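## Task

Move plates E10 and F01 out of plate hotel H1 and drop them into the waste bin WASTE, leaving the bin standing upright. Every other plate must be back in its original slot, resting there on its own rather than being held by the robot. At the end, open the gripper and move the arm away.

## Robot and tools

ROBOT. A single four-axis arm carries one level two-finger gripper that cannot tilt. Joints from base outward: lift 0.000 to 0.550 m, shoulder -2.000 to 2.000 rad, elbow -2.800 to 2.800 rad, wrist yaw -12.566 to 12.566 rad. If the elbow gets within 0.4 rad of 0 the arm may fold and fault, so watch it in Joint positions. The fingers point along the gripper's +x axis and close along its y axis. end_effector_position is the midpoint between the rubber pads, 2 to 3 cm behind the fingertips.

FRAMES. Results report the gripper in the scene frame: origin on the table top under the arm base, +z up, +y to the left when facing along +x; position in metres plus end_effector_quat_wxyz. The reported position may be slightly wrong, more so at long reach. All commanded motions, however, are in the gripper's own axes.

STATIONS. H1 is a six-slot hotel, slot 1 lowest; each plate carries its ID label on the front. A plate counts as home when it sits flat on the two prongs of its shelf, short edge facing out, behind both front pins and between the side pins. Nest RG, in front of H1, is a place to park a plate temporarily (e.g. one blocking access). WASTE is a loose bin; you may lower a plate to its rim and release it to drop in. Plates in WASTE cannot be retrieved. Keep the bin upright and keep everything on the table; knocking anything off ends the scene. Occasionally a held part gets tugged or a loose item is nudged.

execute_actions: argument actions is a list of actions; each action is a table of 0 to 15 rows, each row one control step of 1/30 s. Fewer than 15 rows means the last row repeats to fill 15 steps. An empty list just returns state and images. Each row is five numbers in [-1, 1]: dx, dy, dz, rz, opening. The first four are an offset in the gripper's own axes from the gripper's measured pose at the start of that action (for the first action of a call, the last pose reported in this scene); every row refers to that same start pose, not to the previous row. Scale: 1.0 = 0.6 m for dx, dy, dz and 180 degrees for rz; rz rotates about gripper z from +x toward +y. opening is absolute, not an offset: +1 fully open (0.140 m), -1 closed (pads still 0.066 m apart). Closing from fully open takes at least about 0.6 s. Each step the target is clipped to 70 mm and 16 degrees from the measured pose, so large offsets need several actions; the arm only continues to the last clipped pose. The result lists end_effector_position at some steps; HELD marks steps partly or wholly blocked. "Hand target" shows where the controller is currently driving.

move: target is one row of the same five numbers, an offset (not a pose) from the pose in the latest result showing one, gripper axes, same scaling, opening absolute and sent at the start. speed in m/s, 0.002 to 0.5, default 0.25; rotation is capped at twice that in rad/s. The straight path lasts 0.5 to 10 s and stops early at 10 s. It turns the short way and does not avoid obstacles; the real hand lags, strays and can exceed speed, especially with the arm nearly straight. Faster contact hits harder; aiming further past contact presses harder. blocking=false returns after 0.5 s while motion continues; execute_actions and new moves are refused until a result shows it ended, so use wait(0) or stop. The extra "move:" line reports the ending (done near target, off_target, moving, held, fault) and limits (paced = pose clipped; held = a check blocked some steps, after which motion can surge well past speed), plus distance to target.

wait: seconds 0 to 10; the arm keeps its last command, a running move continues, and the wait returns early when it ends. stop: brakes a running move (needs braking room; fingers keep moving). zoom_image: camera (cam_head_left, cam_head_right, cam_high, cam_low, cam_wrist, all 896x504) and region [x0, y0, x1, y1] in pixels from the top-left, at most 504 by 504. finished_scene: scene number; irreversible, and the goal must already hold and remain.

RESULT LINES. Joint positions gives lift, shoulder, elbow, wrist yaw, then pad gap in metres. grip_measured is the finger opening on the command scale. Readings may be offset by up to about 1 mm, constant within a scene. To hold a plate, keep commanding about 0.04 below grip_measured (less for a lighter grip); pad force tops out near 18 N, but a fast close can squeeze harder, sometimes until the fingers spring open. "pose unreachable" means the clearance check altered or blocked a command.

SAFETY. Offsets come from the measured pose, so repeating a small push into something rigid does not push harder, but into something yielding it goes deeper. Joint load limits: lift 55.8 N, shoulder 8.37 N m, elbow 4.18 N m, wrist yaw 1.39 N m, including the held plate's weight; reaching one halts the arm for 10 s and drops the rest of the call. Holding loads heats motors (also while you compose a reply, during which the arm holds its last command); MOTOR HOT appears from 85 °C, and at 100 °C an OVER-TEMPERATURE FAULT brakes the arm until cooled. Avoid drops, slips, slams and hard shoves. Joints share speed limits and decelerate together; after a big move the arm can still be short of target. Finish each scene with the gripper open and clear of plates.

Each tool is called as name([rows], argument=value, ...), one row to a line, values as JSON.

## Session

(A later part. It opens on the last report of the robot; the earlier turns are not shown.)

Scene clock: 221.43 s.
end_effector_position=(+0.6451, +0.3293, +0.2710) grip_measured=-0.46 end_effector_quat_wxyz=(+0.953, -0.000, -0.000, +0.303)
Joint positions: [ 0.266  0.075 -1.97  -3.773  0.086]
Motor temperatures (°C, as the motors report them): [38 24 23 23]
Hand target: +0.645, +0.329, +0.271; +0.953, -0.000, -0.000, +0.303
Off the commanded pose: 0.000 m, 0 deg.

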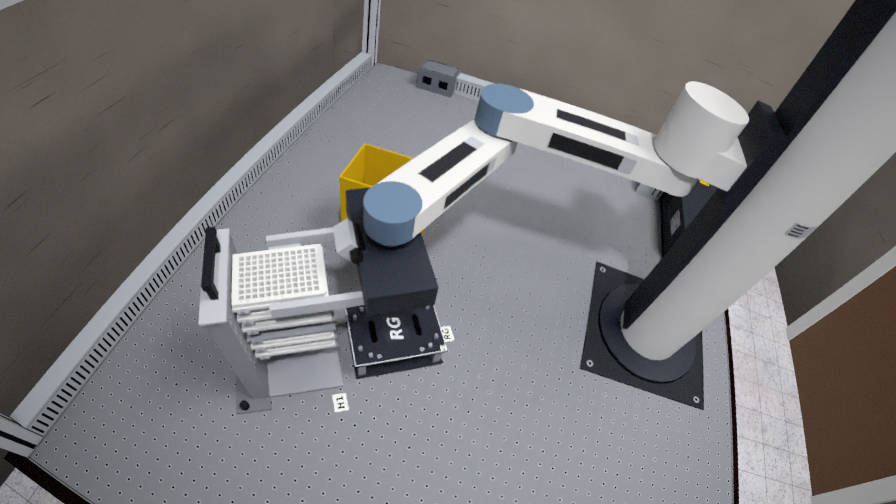

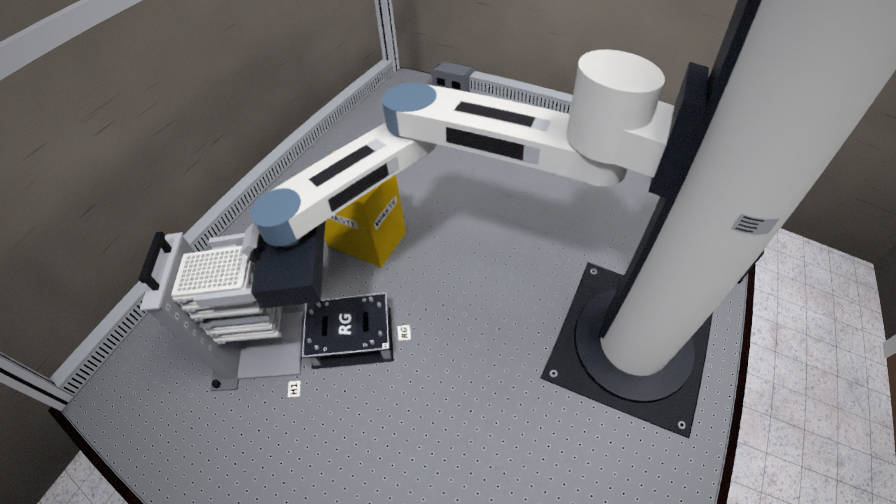

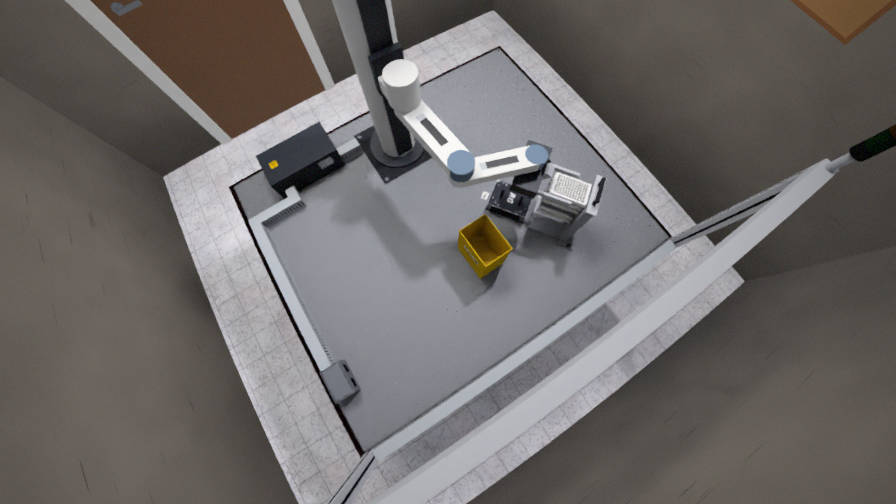

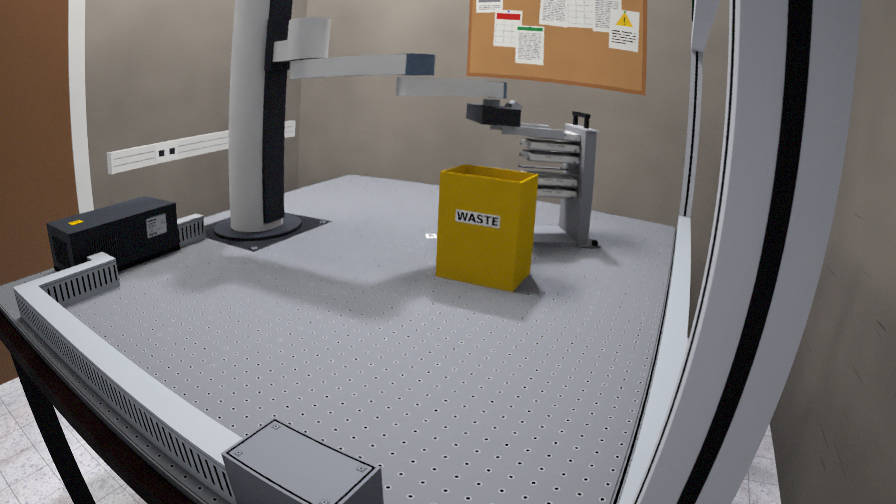

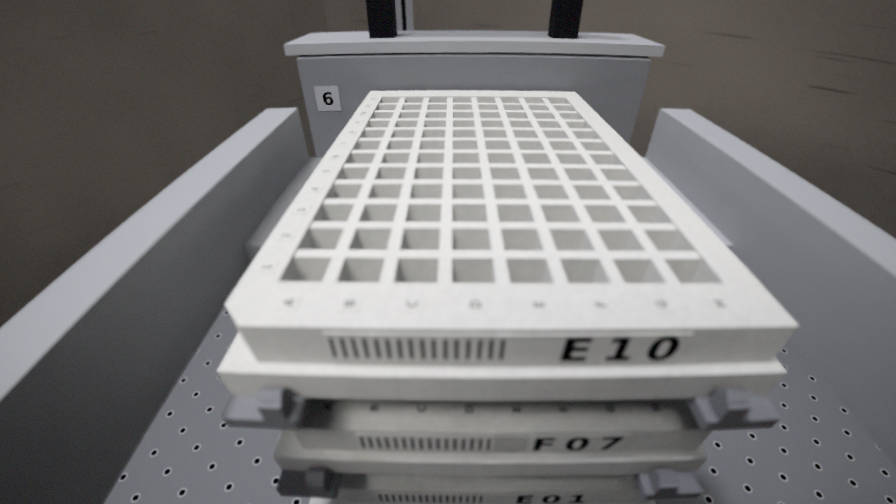

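execute_actions([
  [[0,0,0.002,0,-0.51],[0,0,0.004,0,-0.51],[0,0,0.006,0,-0.51],[0,0,0.008,0,-0.51],[0,0,0.010,0,-0.51],[0,0,0.012,0,-0.51],[0,0,0.0133,0,-0.51]],
  [[-0.008,0,0.002,0,-0.51],[-0.016,0,0.005,0,-0.51],[-0.024,0,0.009,0,-0.51],[-0.032,0,0.014,0,-0.51],[-0.040,0,0.019,0,-0.51],[-0.048,0,0.025,0,-0.51],[-0.058,0,0.033,0,-0.51]],
])

Scene clock: 249.53 s.
end_effector_position=(+0.6166, +0.3092, +0.2989) grip_measured=-0.46 end_effector_quat_wxyz=(+0.953, -0.000, -0.000, +0.303)
Joint positions: [ 0.294 -0.025 -1.745 -3.898  0.086]
Motor temperatures (°C, as the motors report them): [38 24 23 23]
Hand target: +0.617, +0.309, +0.299; +0.953, -0.000, -0.000, +0.303
Off the commanded pose: 0.000 m, 0 deg.
Step readings (end_effector_position; steps 1 to 15: 1st action; 16 to 30: 2nd action):
0: (+0.6451, +0.3293, +0.2710)
1: (+0.6451, +0.3293, +0.2714)
2: (+0.6451, +0.3293, +0.2726)
4: (+0.6451, +0.3293, +0.2751)
8: (+0.6451, +0.3293, +0.2791)
15: (+0.6451, +0.3293, +0.2790)
16: (+0.6445, +0.3290, +0.2791)
17: (+0.6424, +0.3276, +0.2798)
19: (+0.6354, +0.3228, +0.2834)
23: (+0.6202, +0.3120, +0.2965)
30: end_effector_position above

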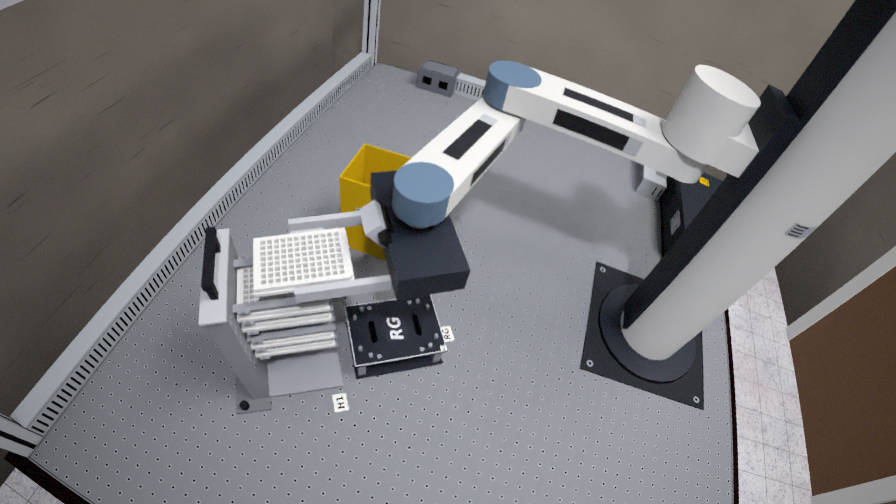

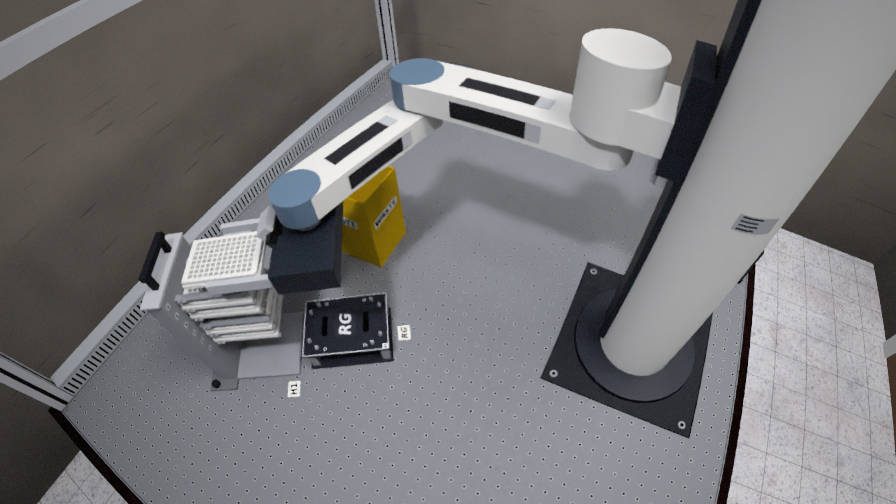

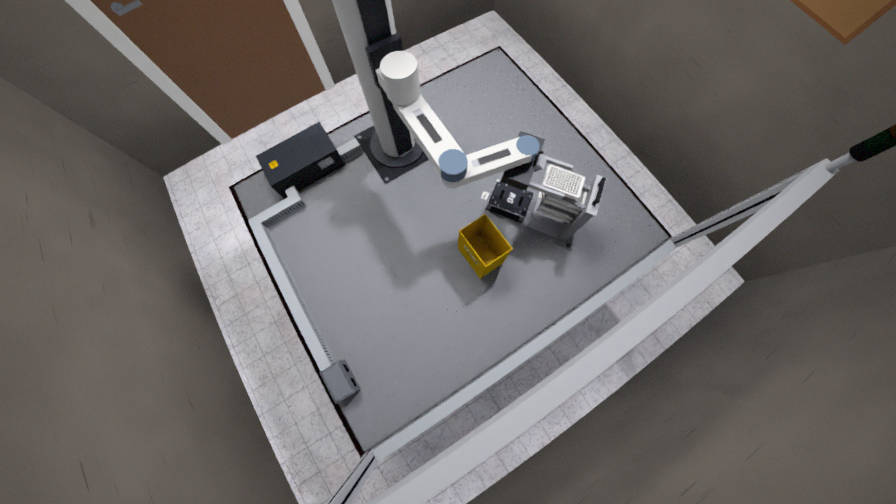

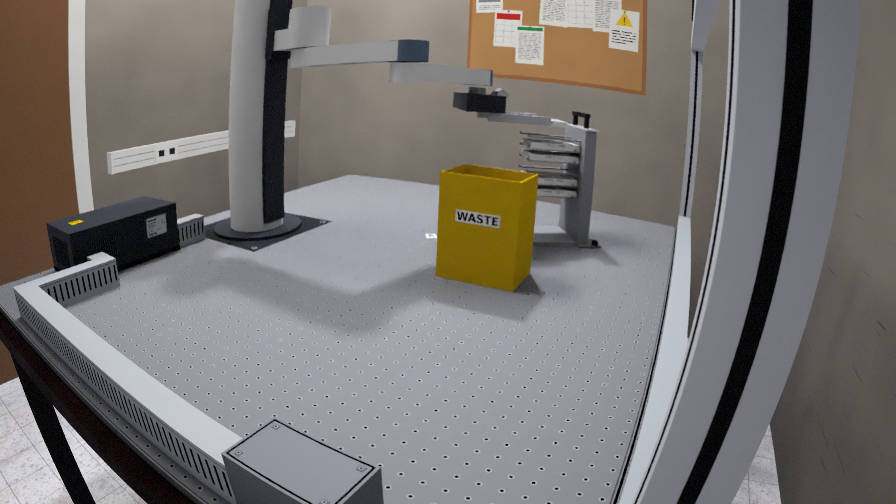

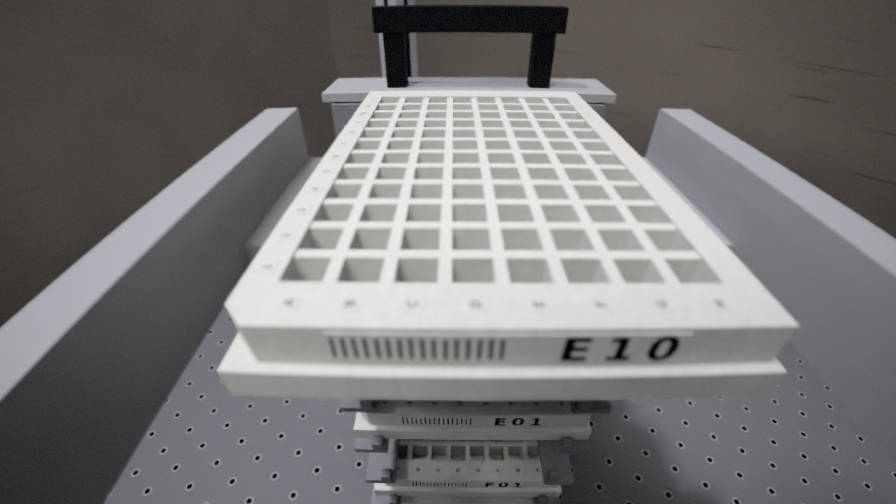

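move(target=[-0.2721,-0.4143,-0.0565,-0.185,-0.51], speed=0.35)

Scene clock: 260.87 s.
end_effector_position=(+0.6271, +0.0116, +0.2649) grip_measured=-0.46 end_effector_quat_wxyz=(+1.000, -0.000, -0.000, +0.017)
Joint positions: [ 0.26  -0.806 -1.28  -4.164  0.086]
Motor temperatures (°C, as the motors report them): [38 24 23 23]
Hand target: +0.627, +0.012, +0.265; +1.000, -0.000, -0.000, +0.017
Off the commanded pose: 0.000 m, 0 deg.
move: done

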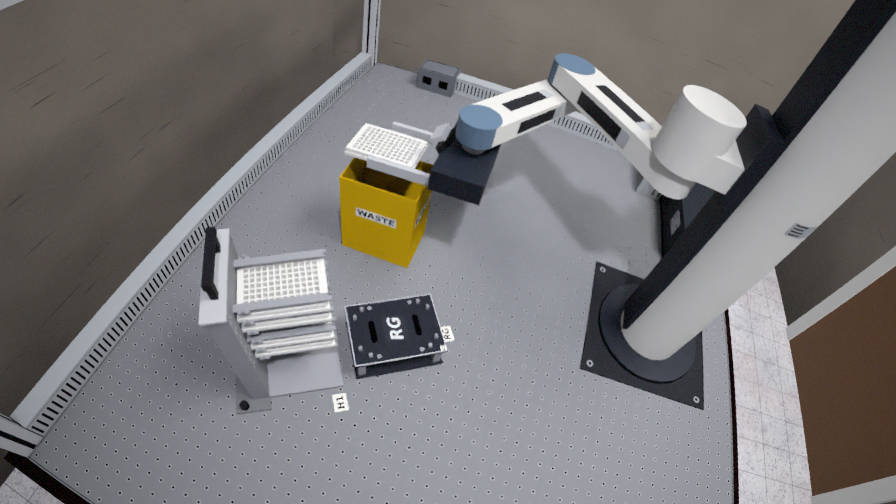

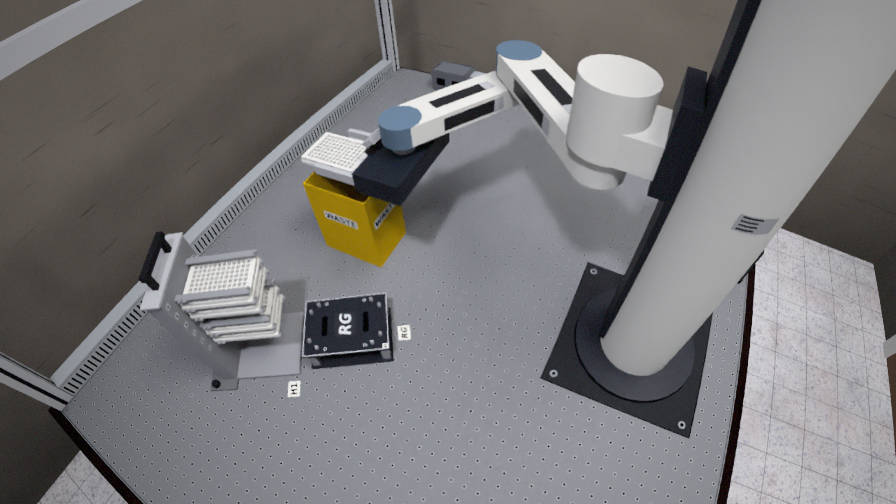

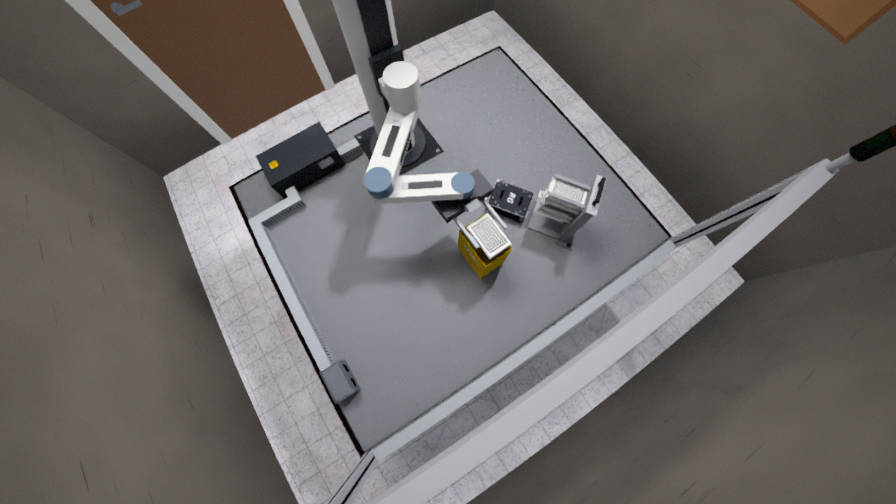

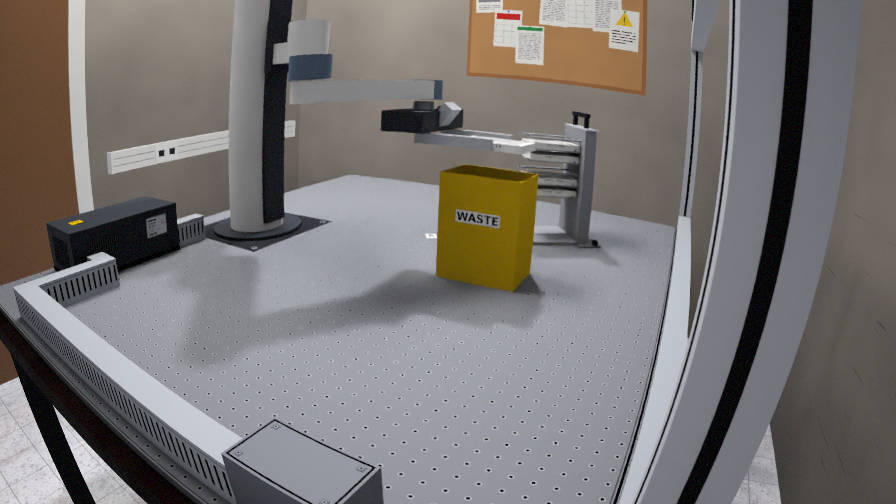

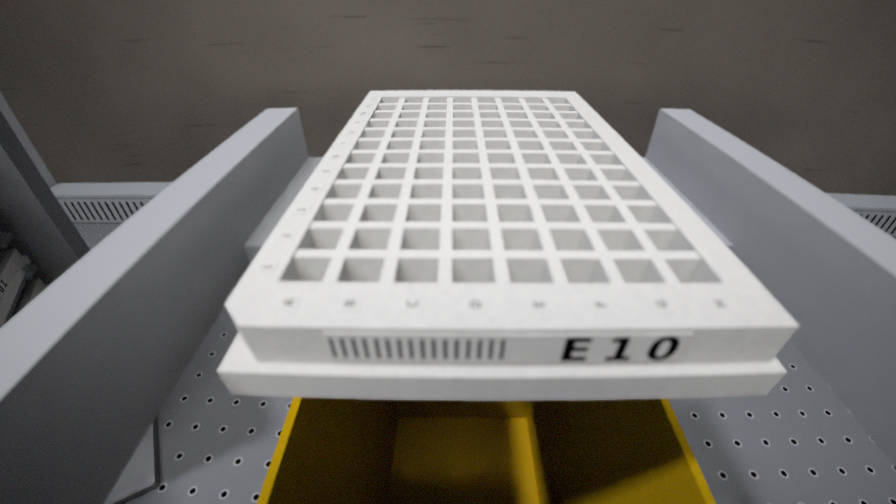

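zoom_image(camera="cam_wrist", region=[240, 380, 744, 504])

zoom_image(camera="cam_low", region=[380, 90, 600, 210])

zoom_image(camera="cam_high", region=[430, 180, 550, 290])

zoom_image(camera="cam_head_left", region=[320, 100, 500, 280])

Region (240, 380, 744, 504) of cam_wrist's 896x504 image, scaled by 1.000; it fills the top 124 rows of this view, and the rest is white.

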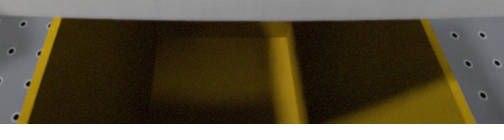

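Region (380, 90, 600, 210) of cam_low's 896x504 image, scaled by 2.291, with more detail than that image has; it fills the top 275 rows of this view, and the rest is white.

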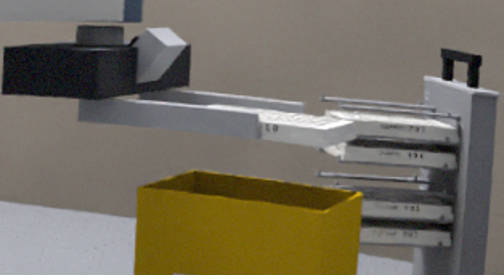

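Region (430, 180, 550, 290) of cam_high's 896x504 image, scaled by 4.200, with more detail than that image has; it fills the top 462 rows of this view, and the rest is white.

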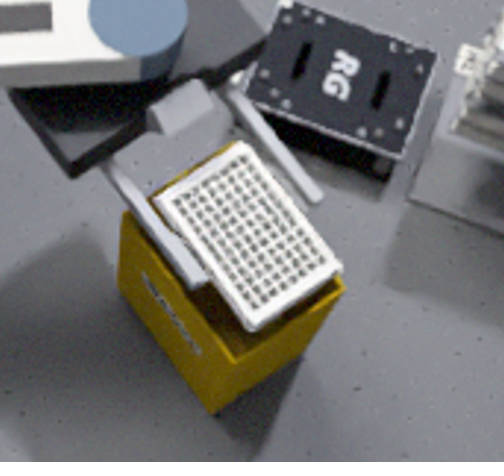

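Region (320, 100, 500, 280) of cam_head_left's 896x504 image, scaled by 2.800, with more detail than that image has.

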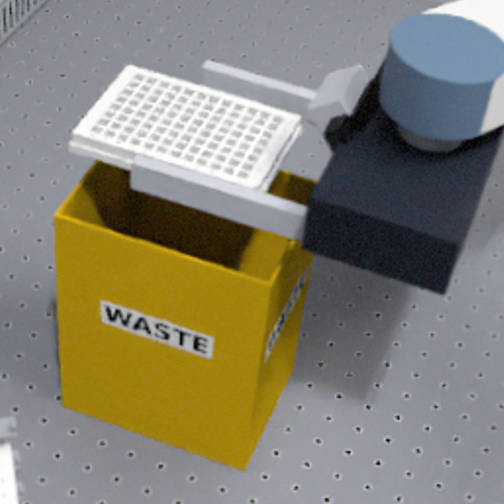

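zoom_image(camera="cam_high", region=[452, 208, 522, 282])

zoom_image(camera="cam_low", region=[425, 125, 550, 195])

Region (452, 208, 522, 282) of cam_high's 896x504 image, scaled by 6.811, with more detail than that image has; it fills the left 477 columns of this view, and the rest is white.

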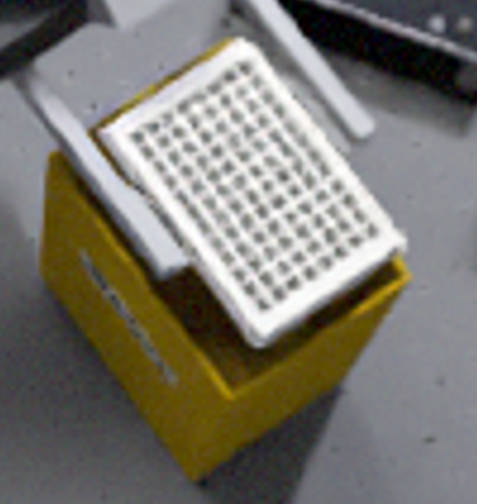

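Region (425, 125, 550, 195) of cam_low's 896x504 image, scaled by 4.032, with more detail than that image has; it fills the top 282 rows of this view, and the rest is white.

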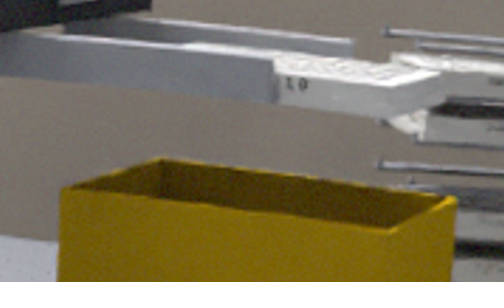

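execute_actions([
  [[-0.002,-0.0003,-0.008,0,-0.51],[-0.004,-0.0006,-0.018,0,-0.51],[-0.006,-0.0009,-0.028,0,-0.51],[-0.008,-0.0011,-0.038,0,-0.51],[-0.010,-0.0013,-0.048,0,-0.51],[-0.0117,-0.0013,-0.057,0,-0.51],[-0.0117,-0.0013,-0.064,0,-0.51],[-0.0117,-0.0013,-0.069,0,-0.51],[-0.0117,-0.0013,-0.0715,0,-0.51]],
])

zoom_image(camera="cam_low", region=[425, 135, 550, 205])

zoom_image(camera="cam_high", region=[452, 208, 522, 282])

Scene clock: 366.87 s.
end_effector_position=(+0.6201, +0.0107, +0.2220) grip_measured=-0.46 end_effector_quat_wxyz=(+1.000, -0.000, -0.000, +0.017)
Joint positions: [ 0.217 -0.821 -1.247 -4.181  0.086]
Motor temperatures (°C, as the motors report them): [38 24 23 23]
Hand target: +0.620, +0.011, +0.222; +1.000, -0.000, -0.000, +0.017
Off the commanded pose: 0.000 m, 0 deg.
Step readings (end_effector_position):
0: (+0.6271, +0.0117, +0.2649)
1: (+0.6270, +0.0117, +0.2645)
2: (+0.6264, +0.0116, +0.2623)
4: (+0.6246, +0.0112, +0.2528)
8: (+0.6208, +0.0108, +0.2307)
15: end_effector_position above

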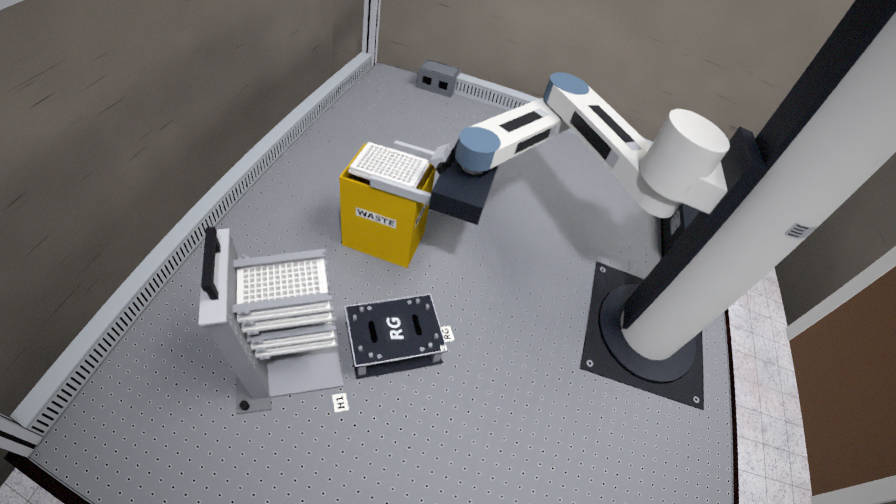

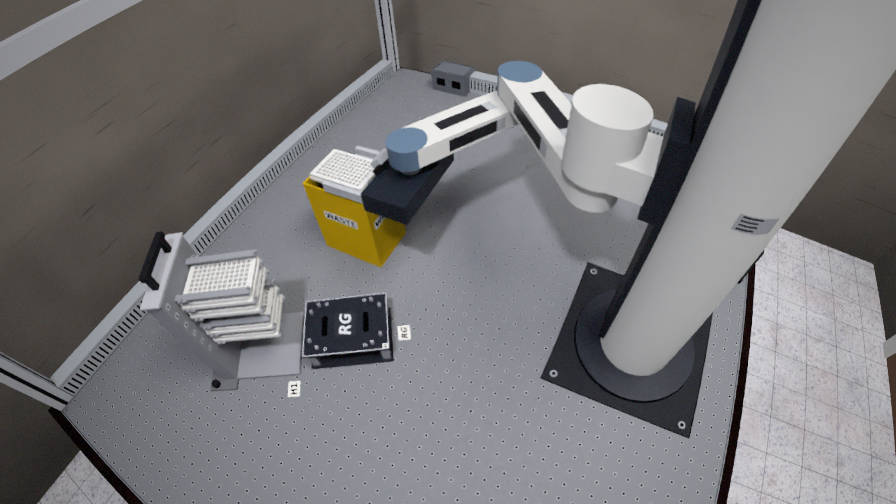

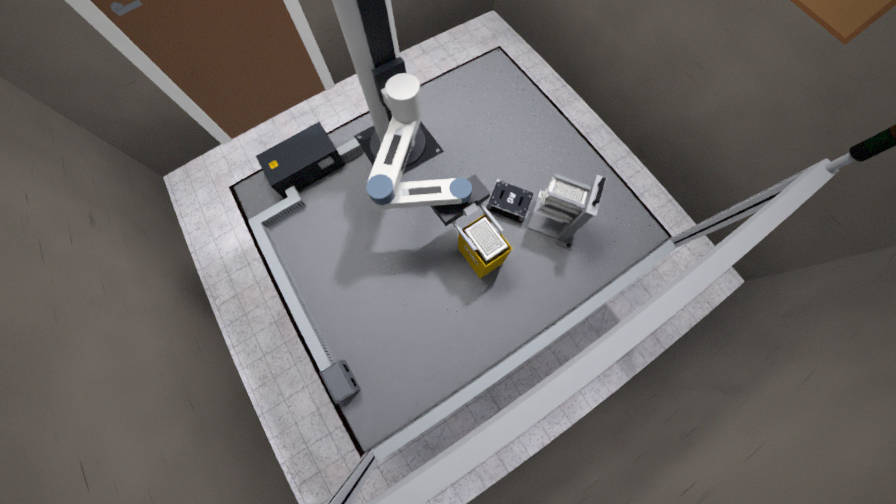

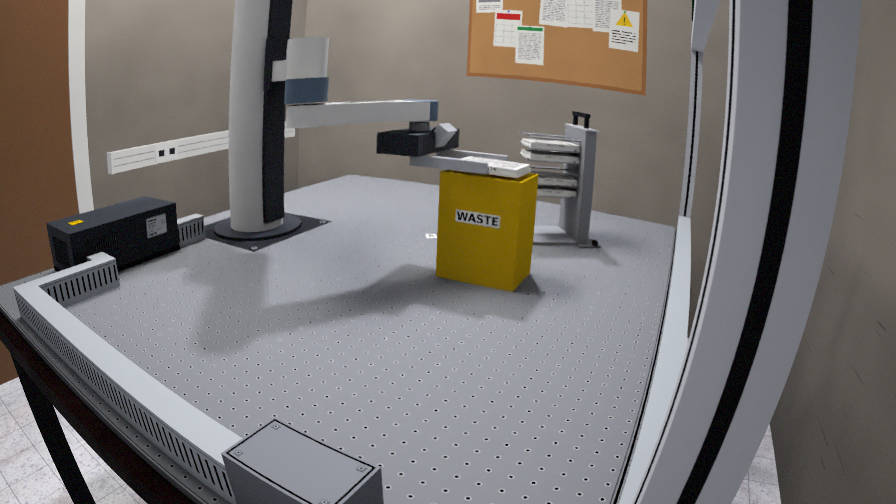

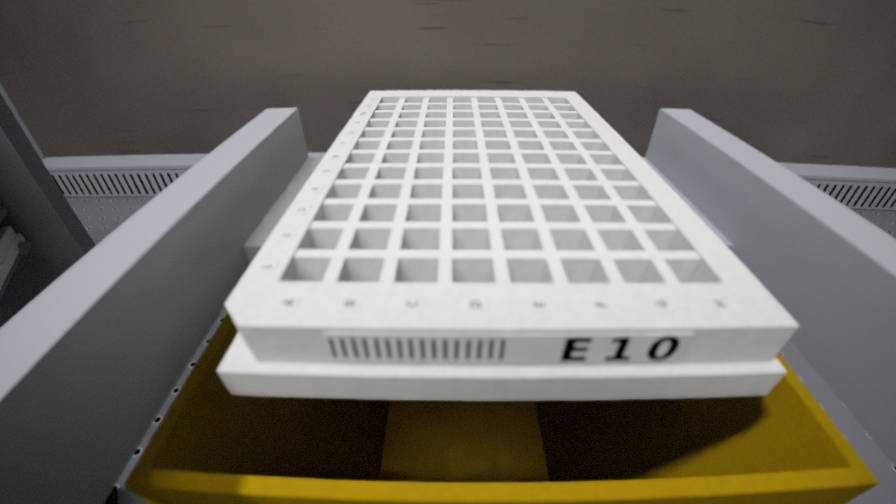

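Region (425, 135, 550, 205) of cam_low's 896x504 image, scaled by 4.032, with more detail than that image has; it fills the top 282 rows of this view, and the rest is white.

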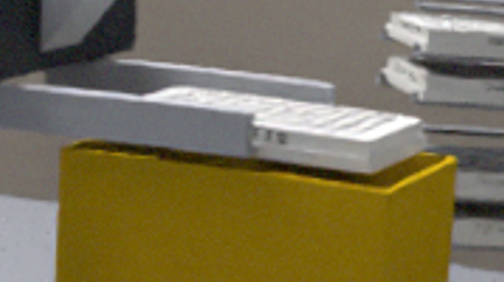

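Region (452, 208, 522, 282) of cam_high's 896x504 image, scaled by 6.811, with more detail than that image has; it fills the left 477 columns of this view, and the rest is white.

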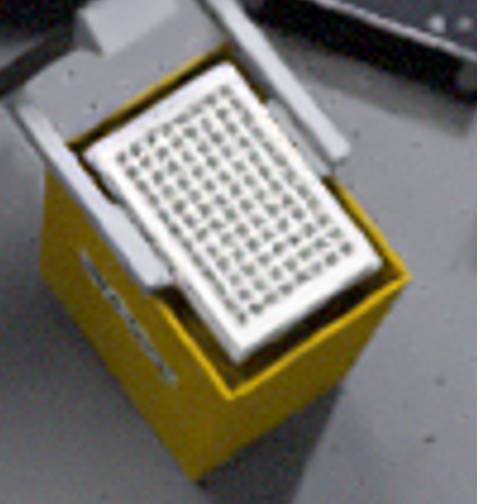

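execute_actions([
  [[0,0,-0.002,0,-0.51],[0,0,-0.004,0,-0.51],[0,0,-0.004,0,-0.51],[0,0,-0.004,0,-0.51],[0,0,-0.004,0,0.2],[0,0,-0.004,0,0.2],[0,0,-0.004,0,0.2],[0,0,-0.004,0,0.2],[0,0,-0.004,0,0.2],[0,0,0.002,0,0.2],[0,0,0.008,0,0.2],[0,0,0.014,0,0.2]],
])

Scene clock: 423.87 s.
end_effector_position=(+0.6201, +0.0107, +0.2306) grip_measured=+0.20 end_effector_quat_wxyz=(+1.000, -0.000, -0.000, +0.017)
Joint positions: [ 0.226 -0.821 -1.247 -4.181  0.11 ]
Motor temperatures (°C, as the motors report them): [38 24 23 23]
Hand target: +0.620, +0.011, +0.230; +1.000, -0.000, -0.000, +0.017
Off the commanded pose: 0.000 m, 0 deg.
Step readings (end_effector_position):
0: (+0.6201, +0.0107, +0.2220)
1: (+0.6201, +0.0107, +0.2216)
2: (+0.6201, +0.0107, +0.2204)
4: (+0.6201, +0.0107, +0.2195)
8: (+0.6201, +0.0107, +0.2195)
15: end_effector_position above

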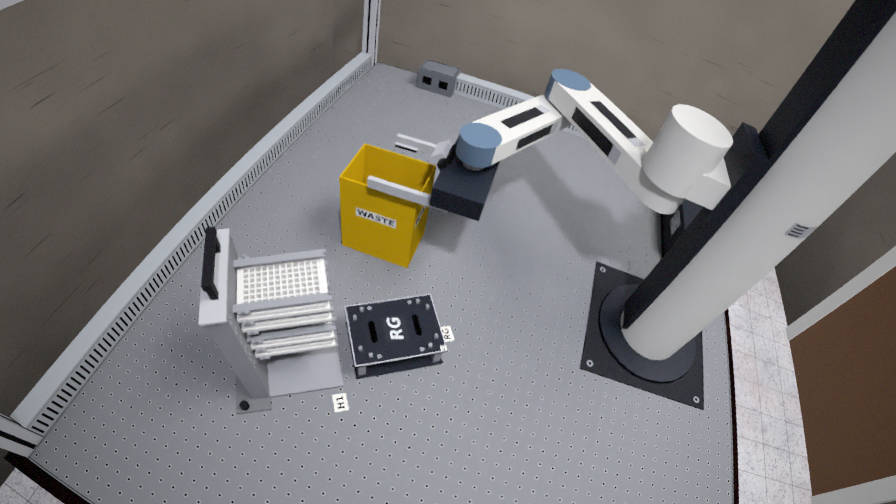

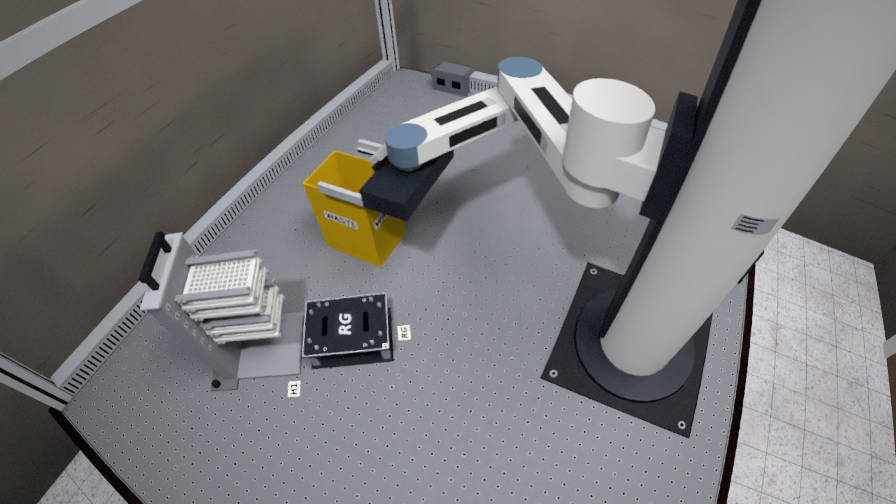

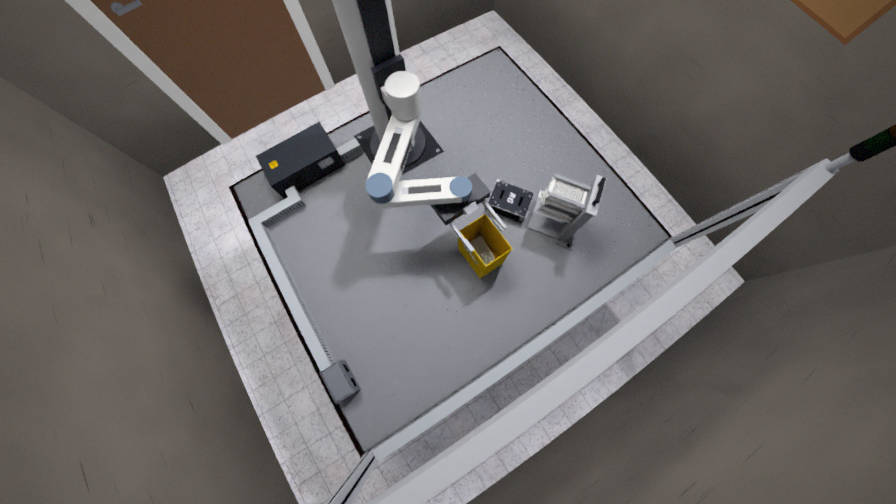

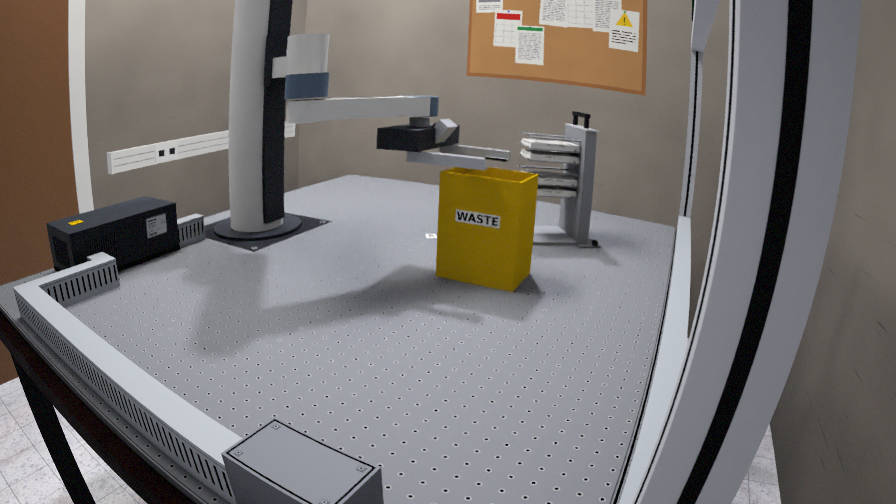

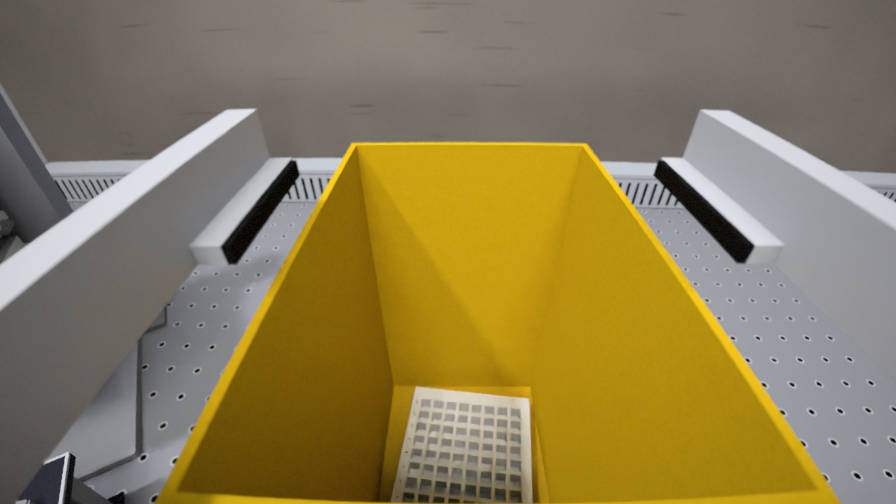

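execute_actions([
  [[-0.004,0.02,0,0.009,0.2],[-0.010,0.045,0,0.019,0.2],[-0.016,0.075,0,0.032,0.2],[-0.023,0.105,0,0.045,0.2],[-0.029,0.135,0,0.058,0.2],[-0.036,0.165,0,0.071,0.2],[-0.043,0.195,0,0.084,0.2],[-0.049,0.225,0,0.097,0.2],[-0.055,0.25,0,0.108,0.2],[-0.060,0.275,0,0.119,0.2],[-0.0635,0.29,0,0.125,0.2],[-0.0655,0.30,0,0.1295,0.2]],
])

Scene clock: 452.13 s.
end_effector_position=(+0.5690, +0.1823, +0.2306) grip_measured=+0.20 end_effector_quat_wxyz=(+0.976, -0.000, -0.000, +0.217)
Joint positions: [ 0.226 -0.43  -1.194 -4.222  0.11 ]
Motor temperatures (°C, as the motors report them): [38 24 23 23]
Hand target: +0.574, +0.189, +0.231; +0.976, -0.000, -0.000, +0.219
Off the commanded pose: 0.009 m, 0 deg.
Step readings (end_effector_position):
0: (+0.6201, +0.0107, +0.2304)
1: (+0.6200, +0.0115, +0.2304)
2: (+0.6189, +0.0158, +0.2304)
4: (+0.6134, +0.0355, +0.2305)
8: (+0.5953, +0.0951, +0.2305)
15: end_effector_position above

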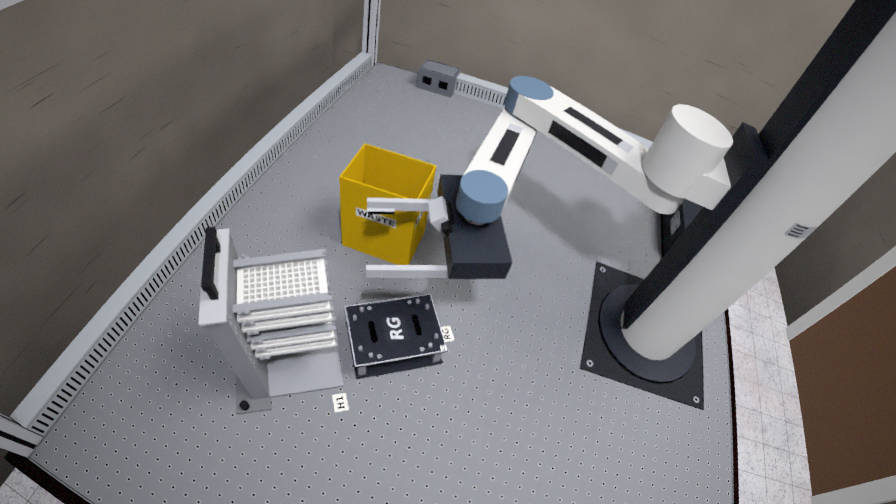

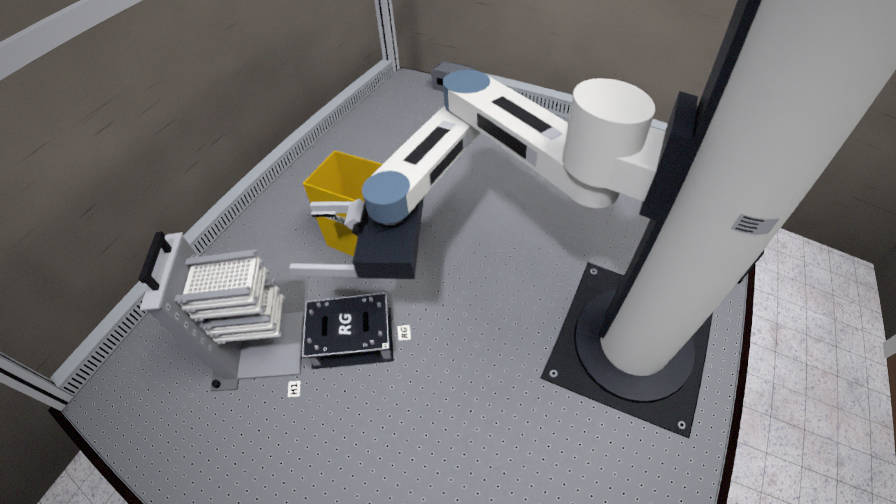

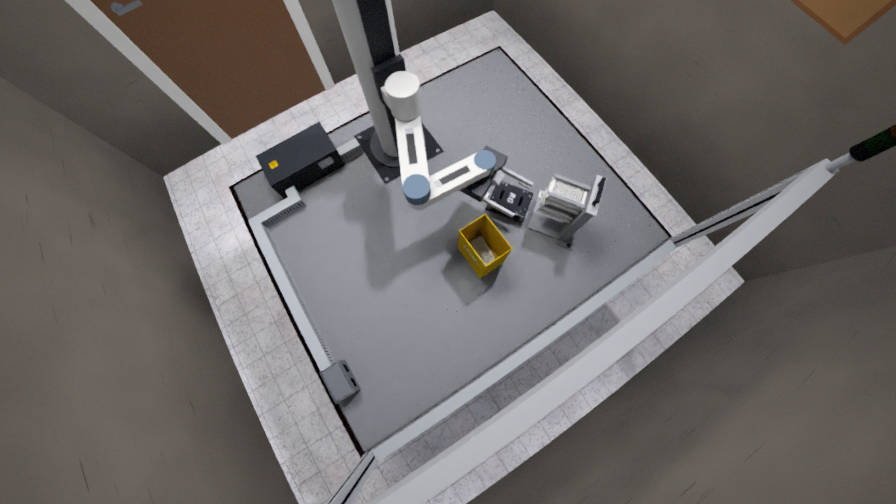

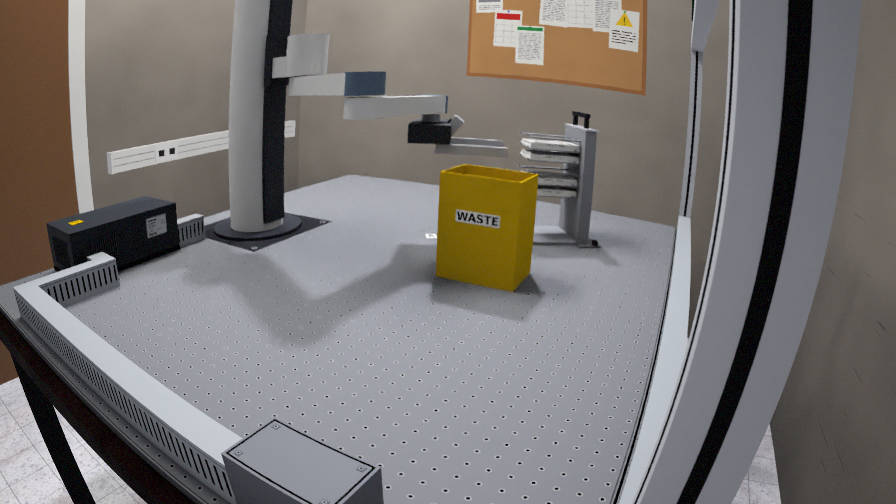

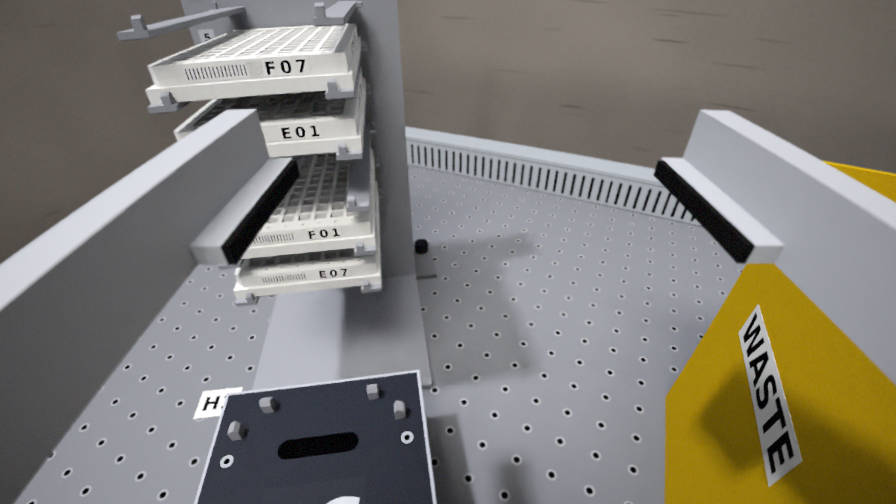

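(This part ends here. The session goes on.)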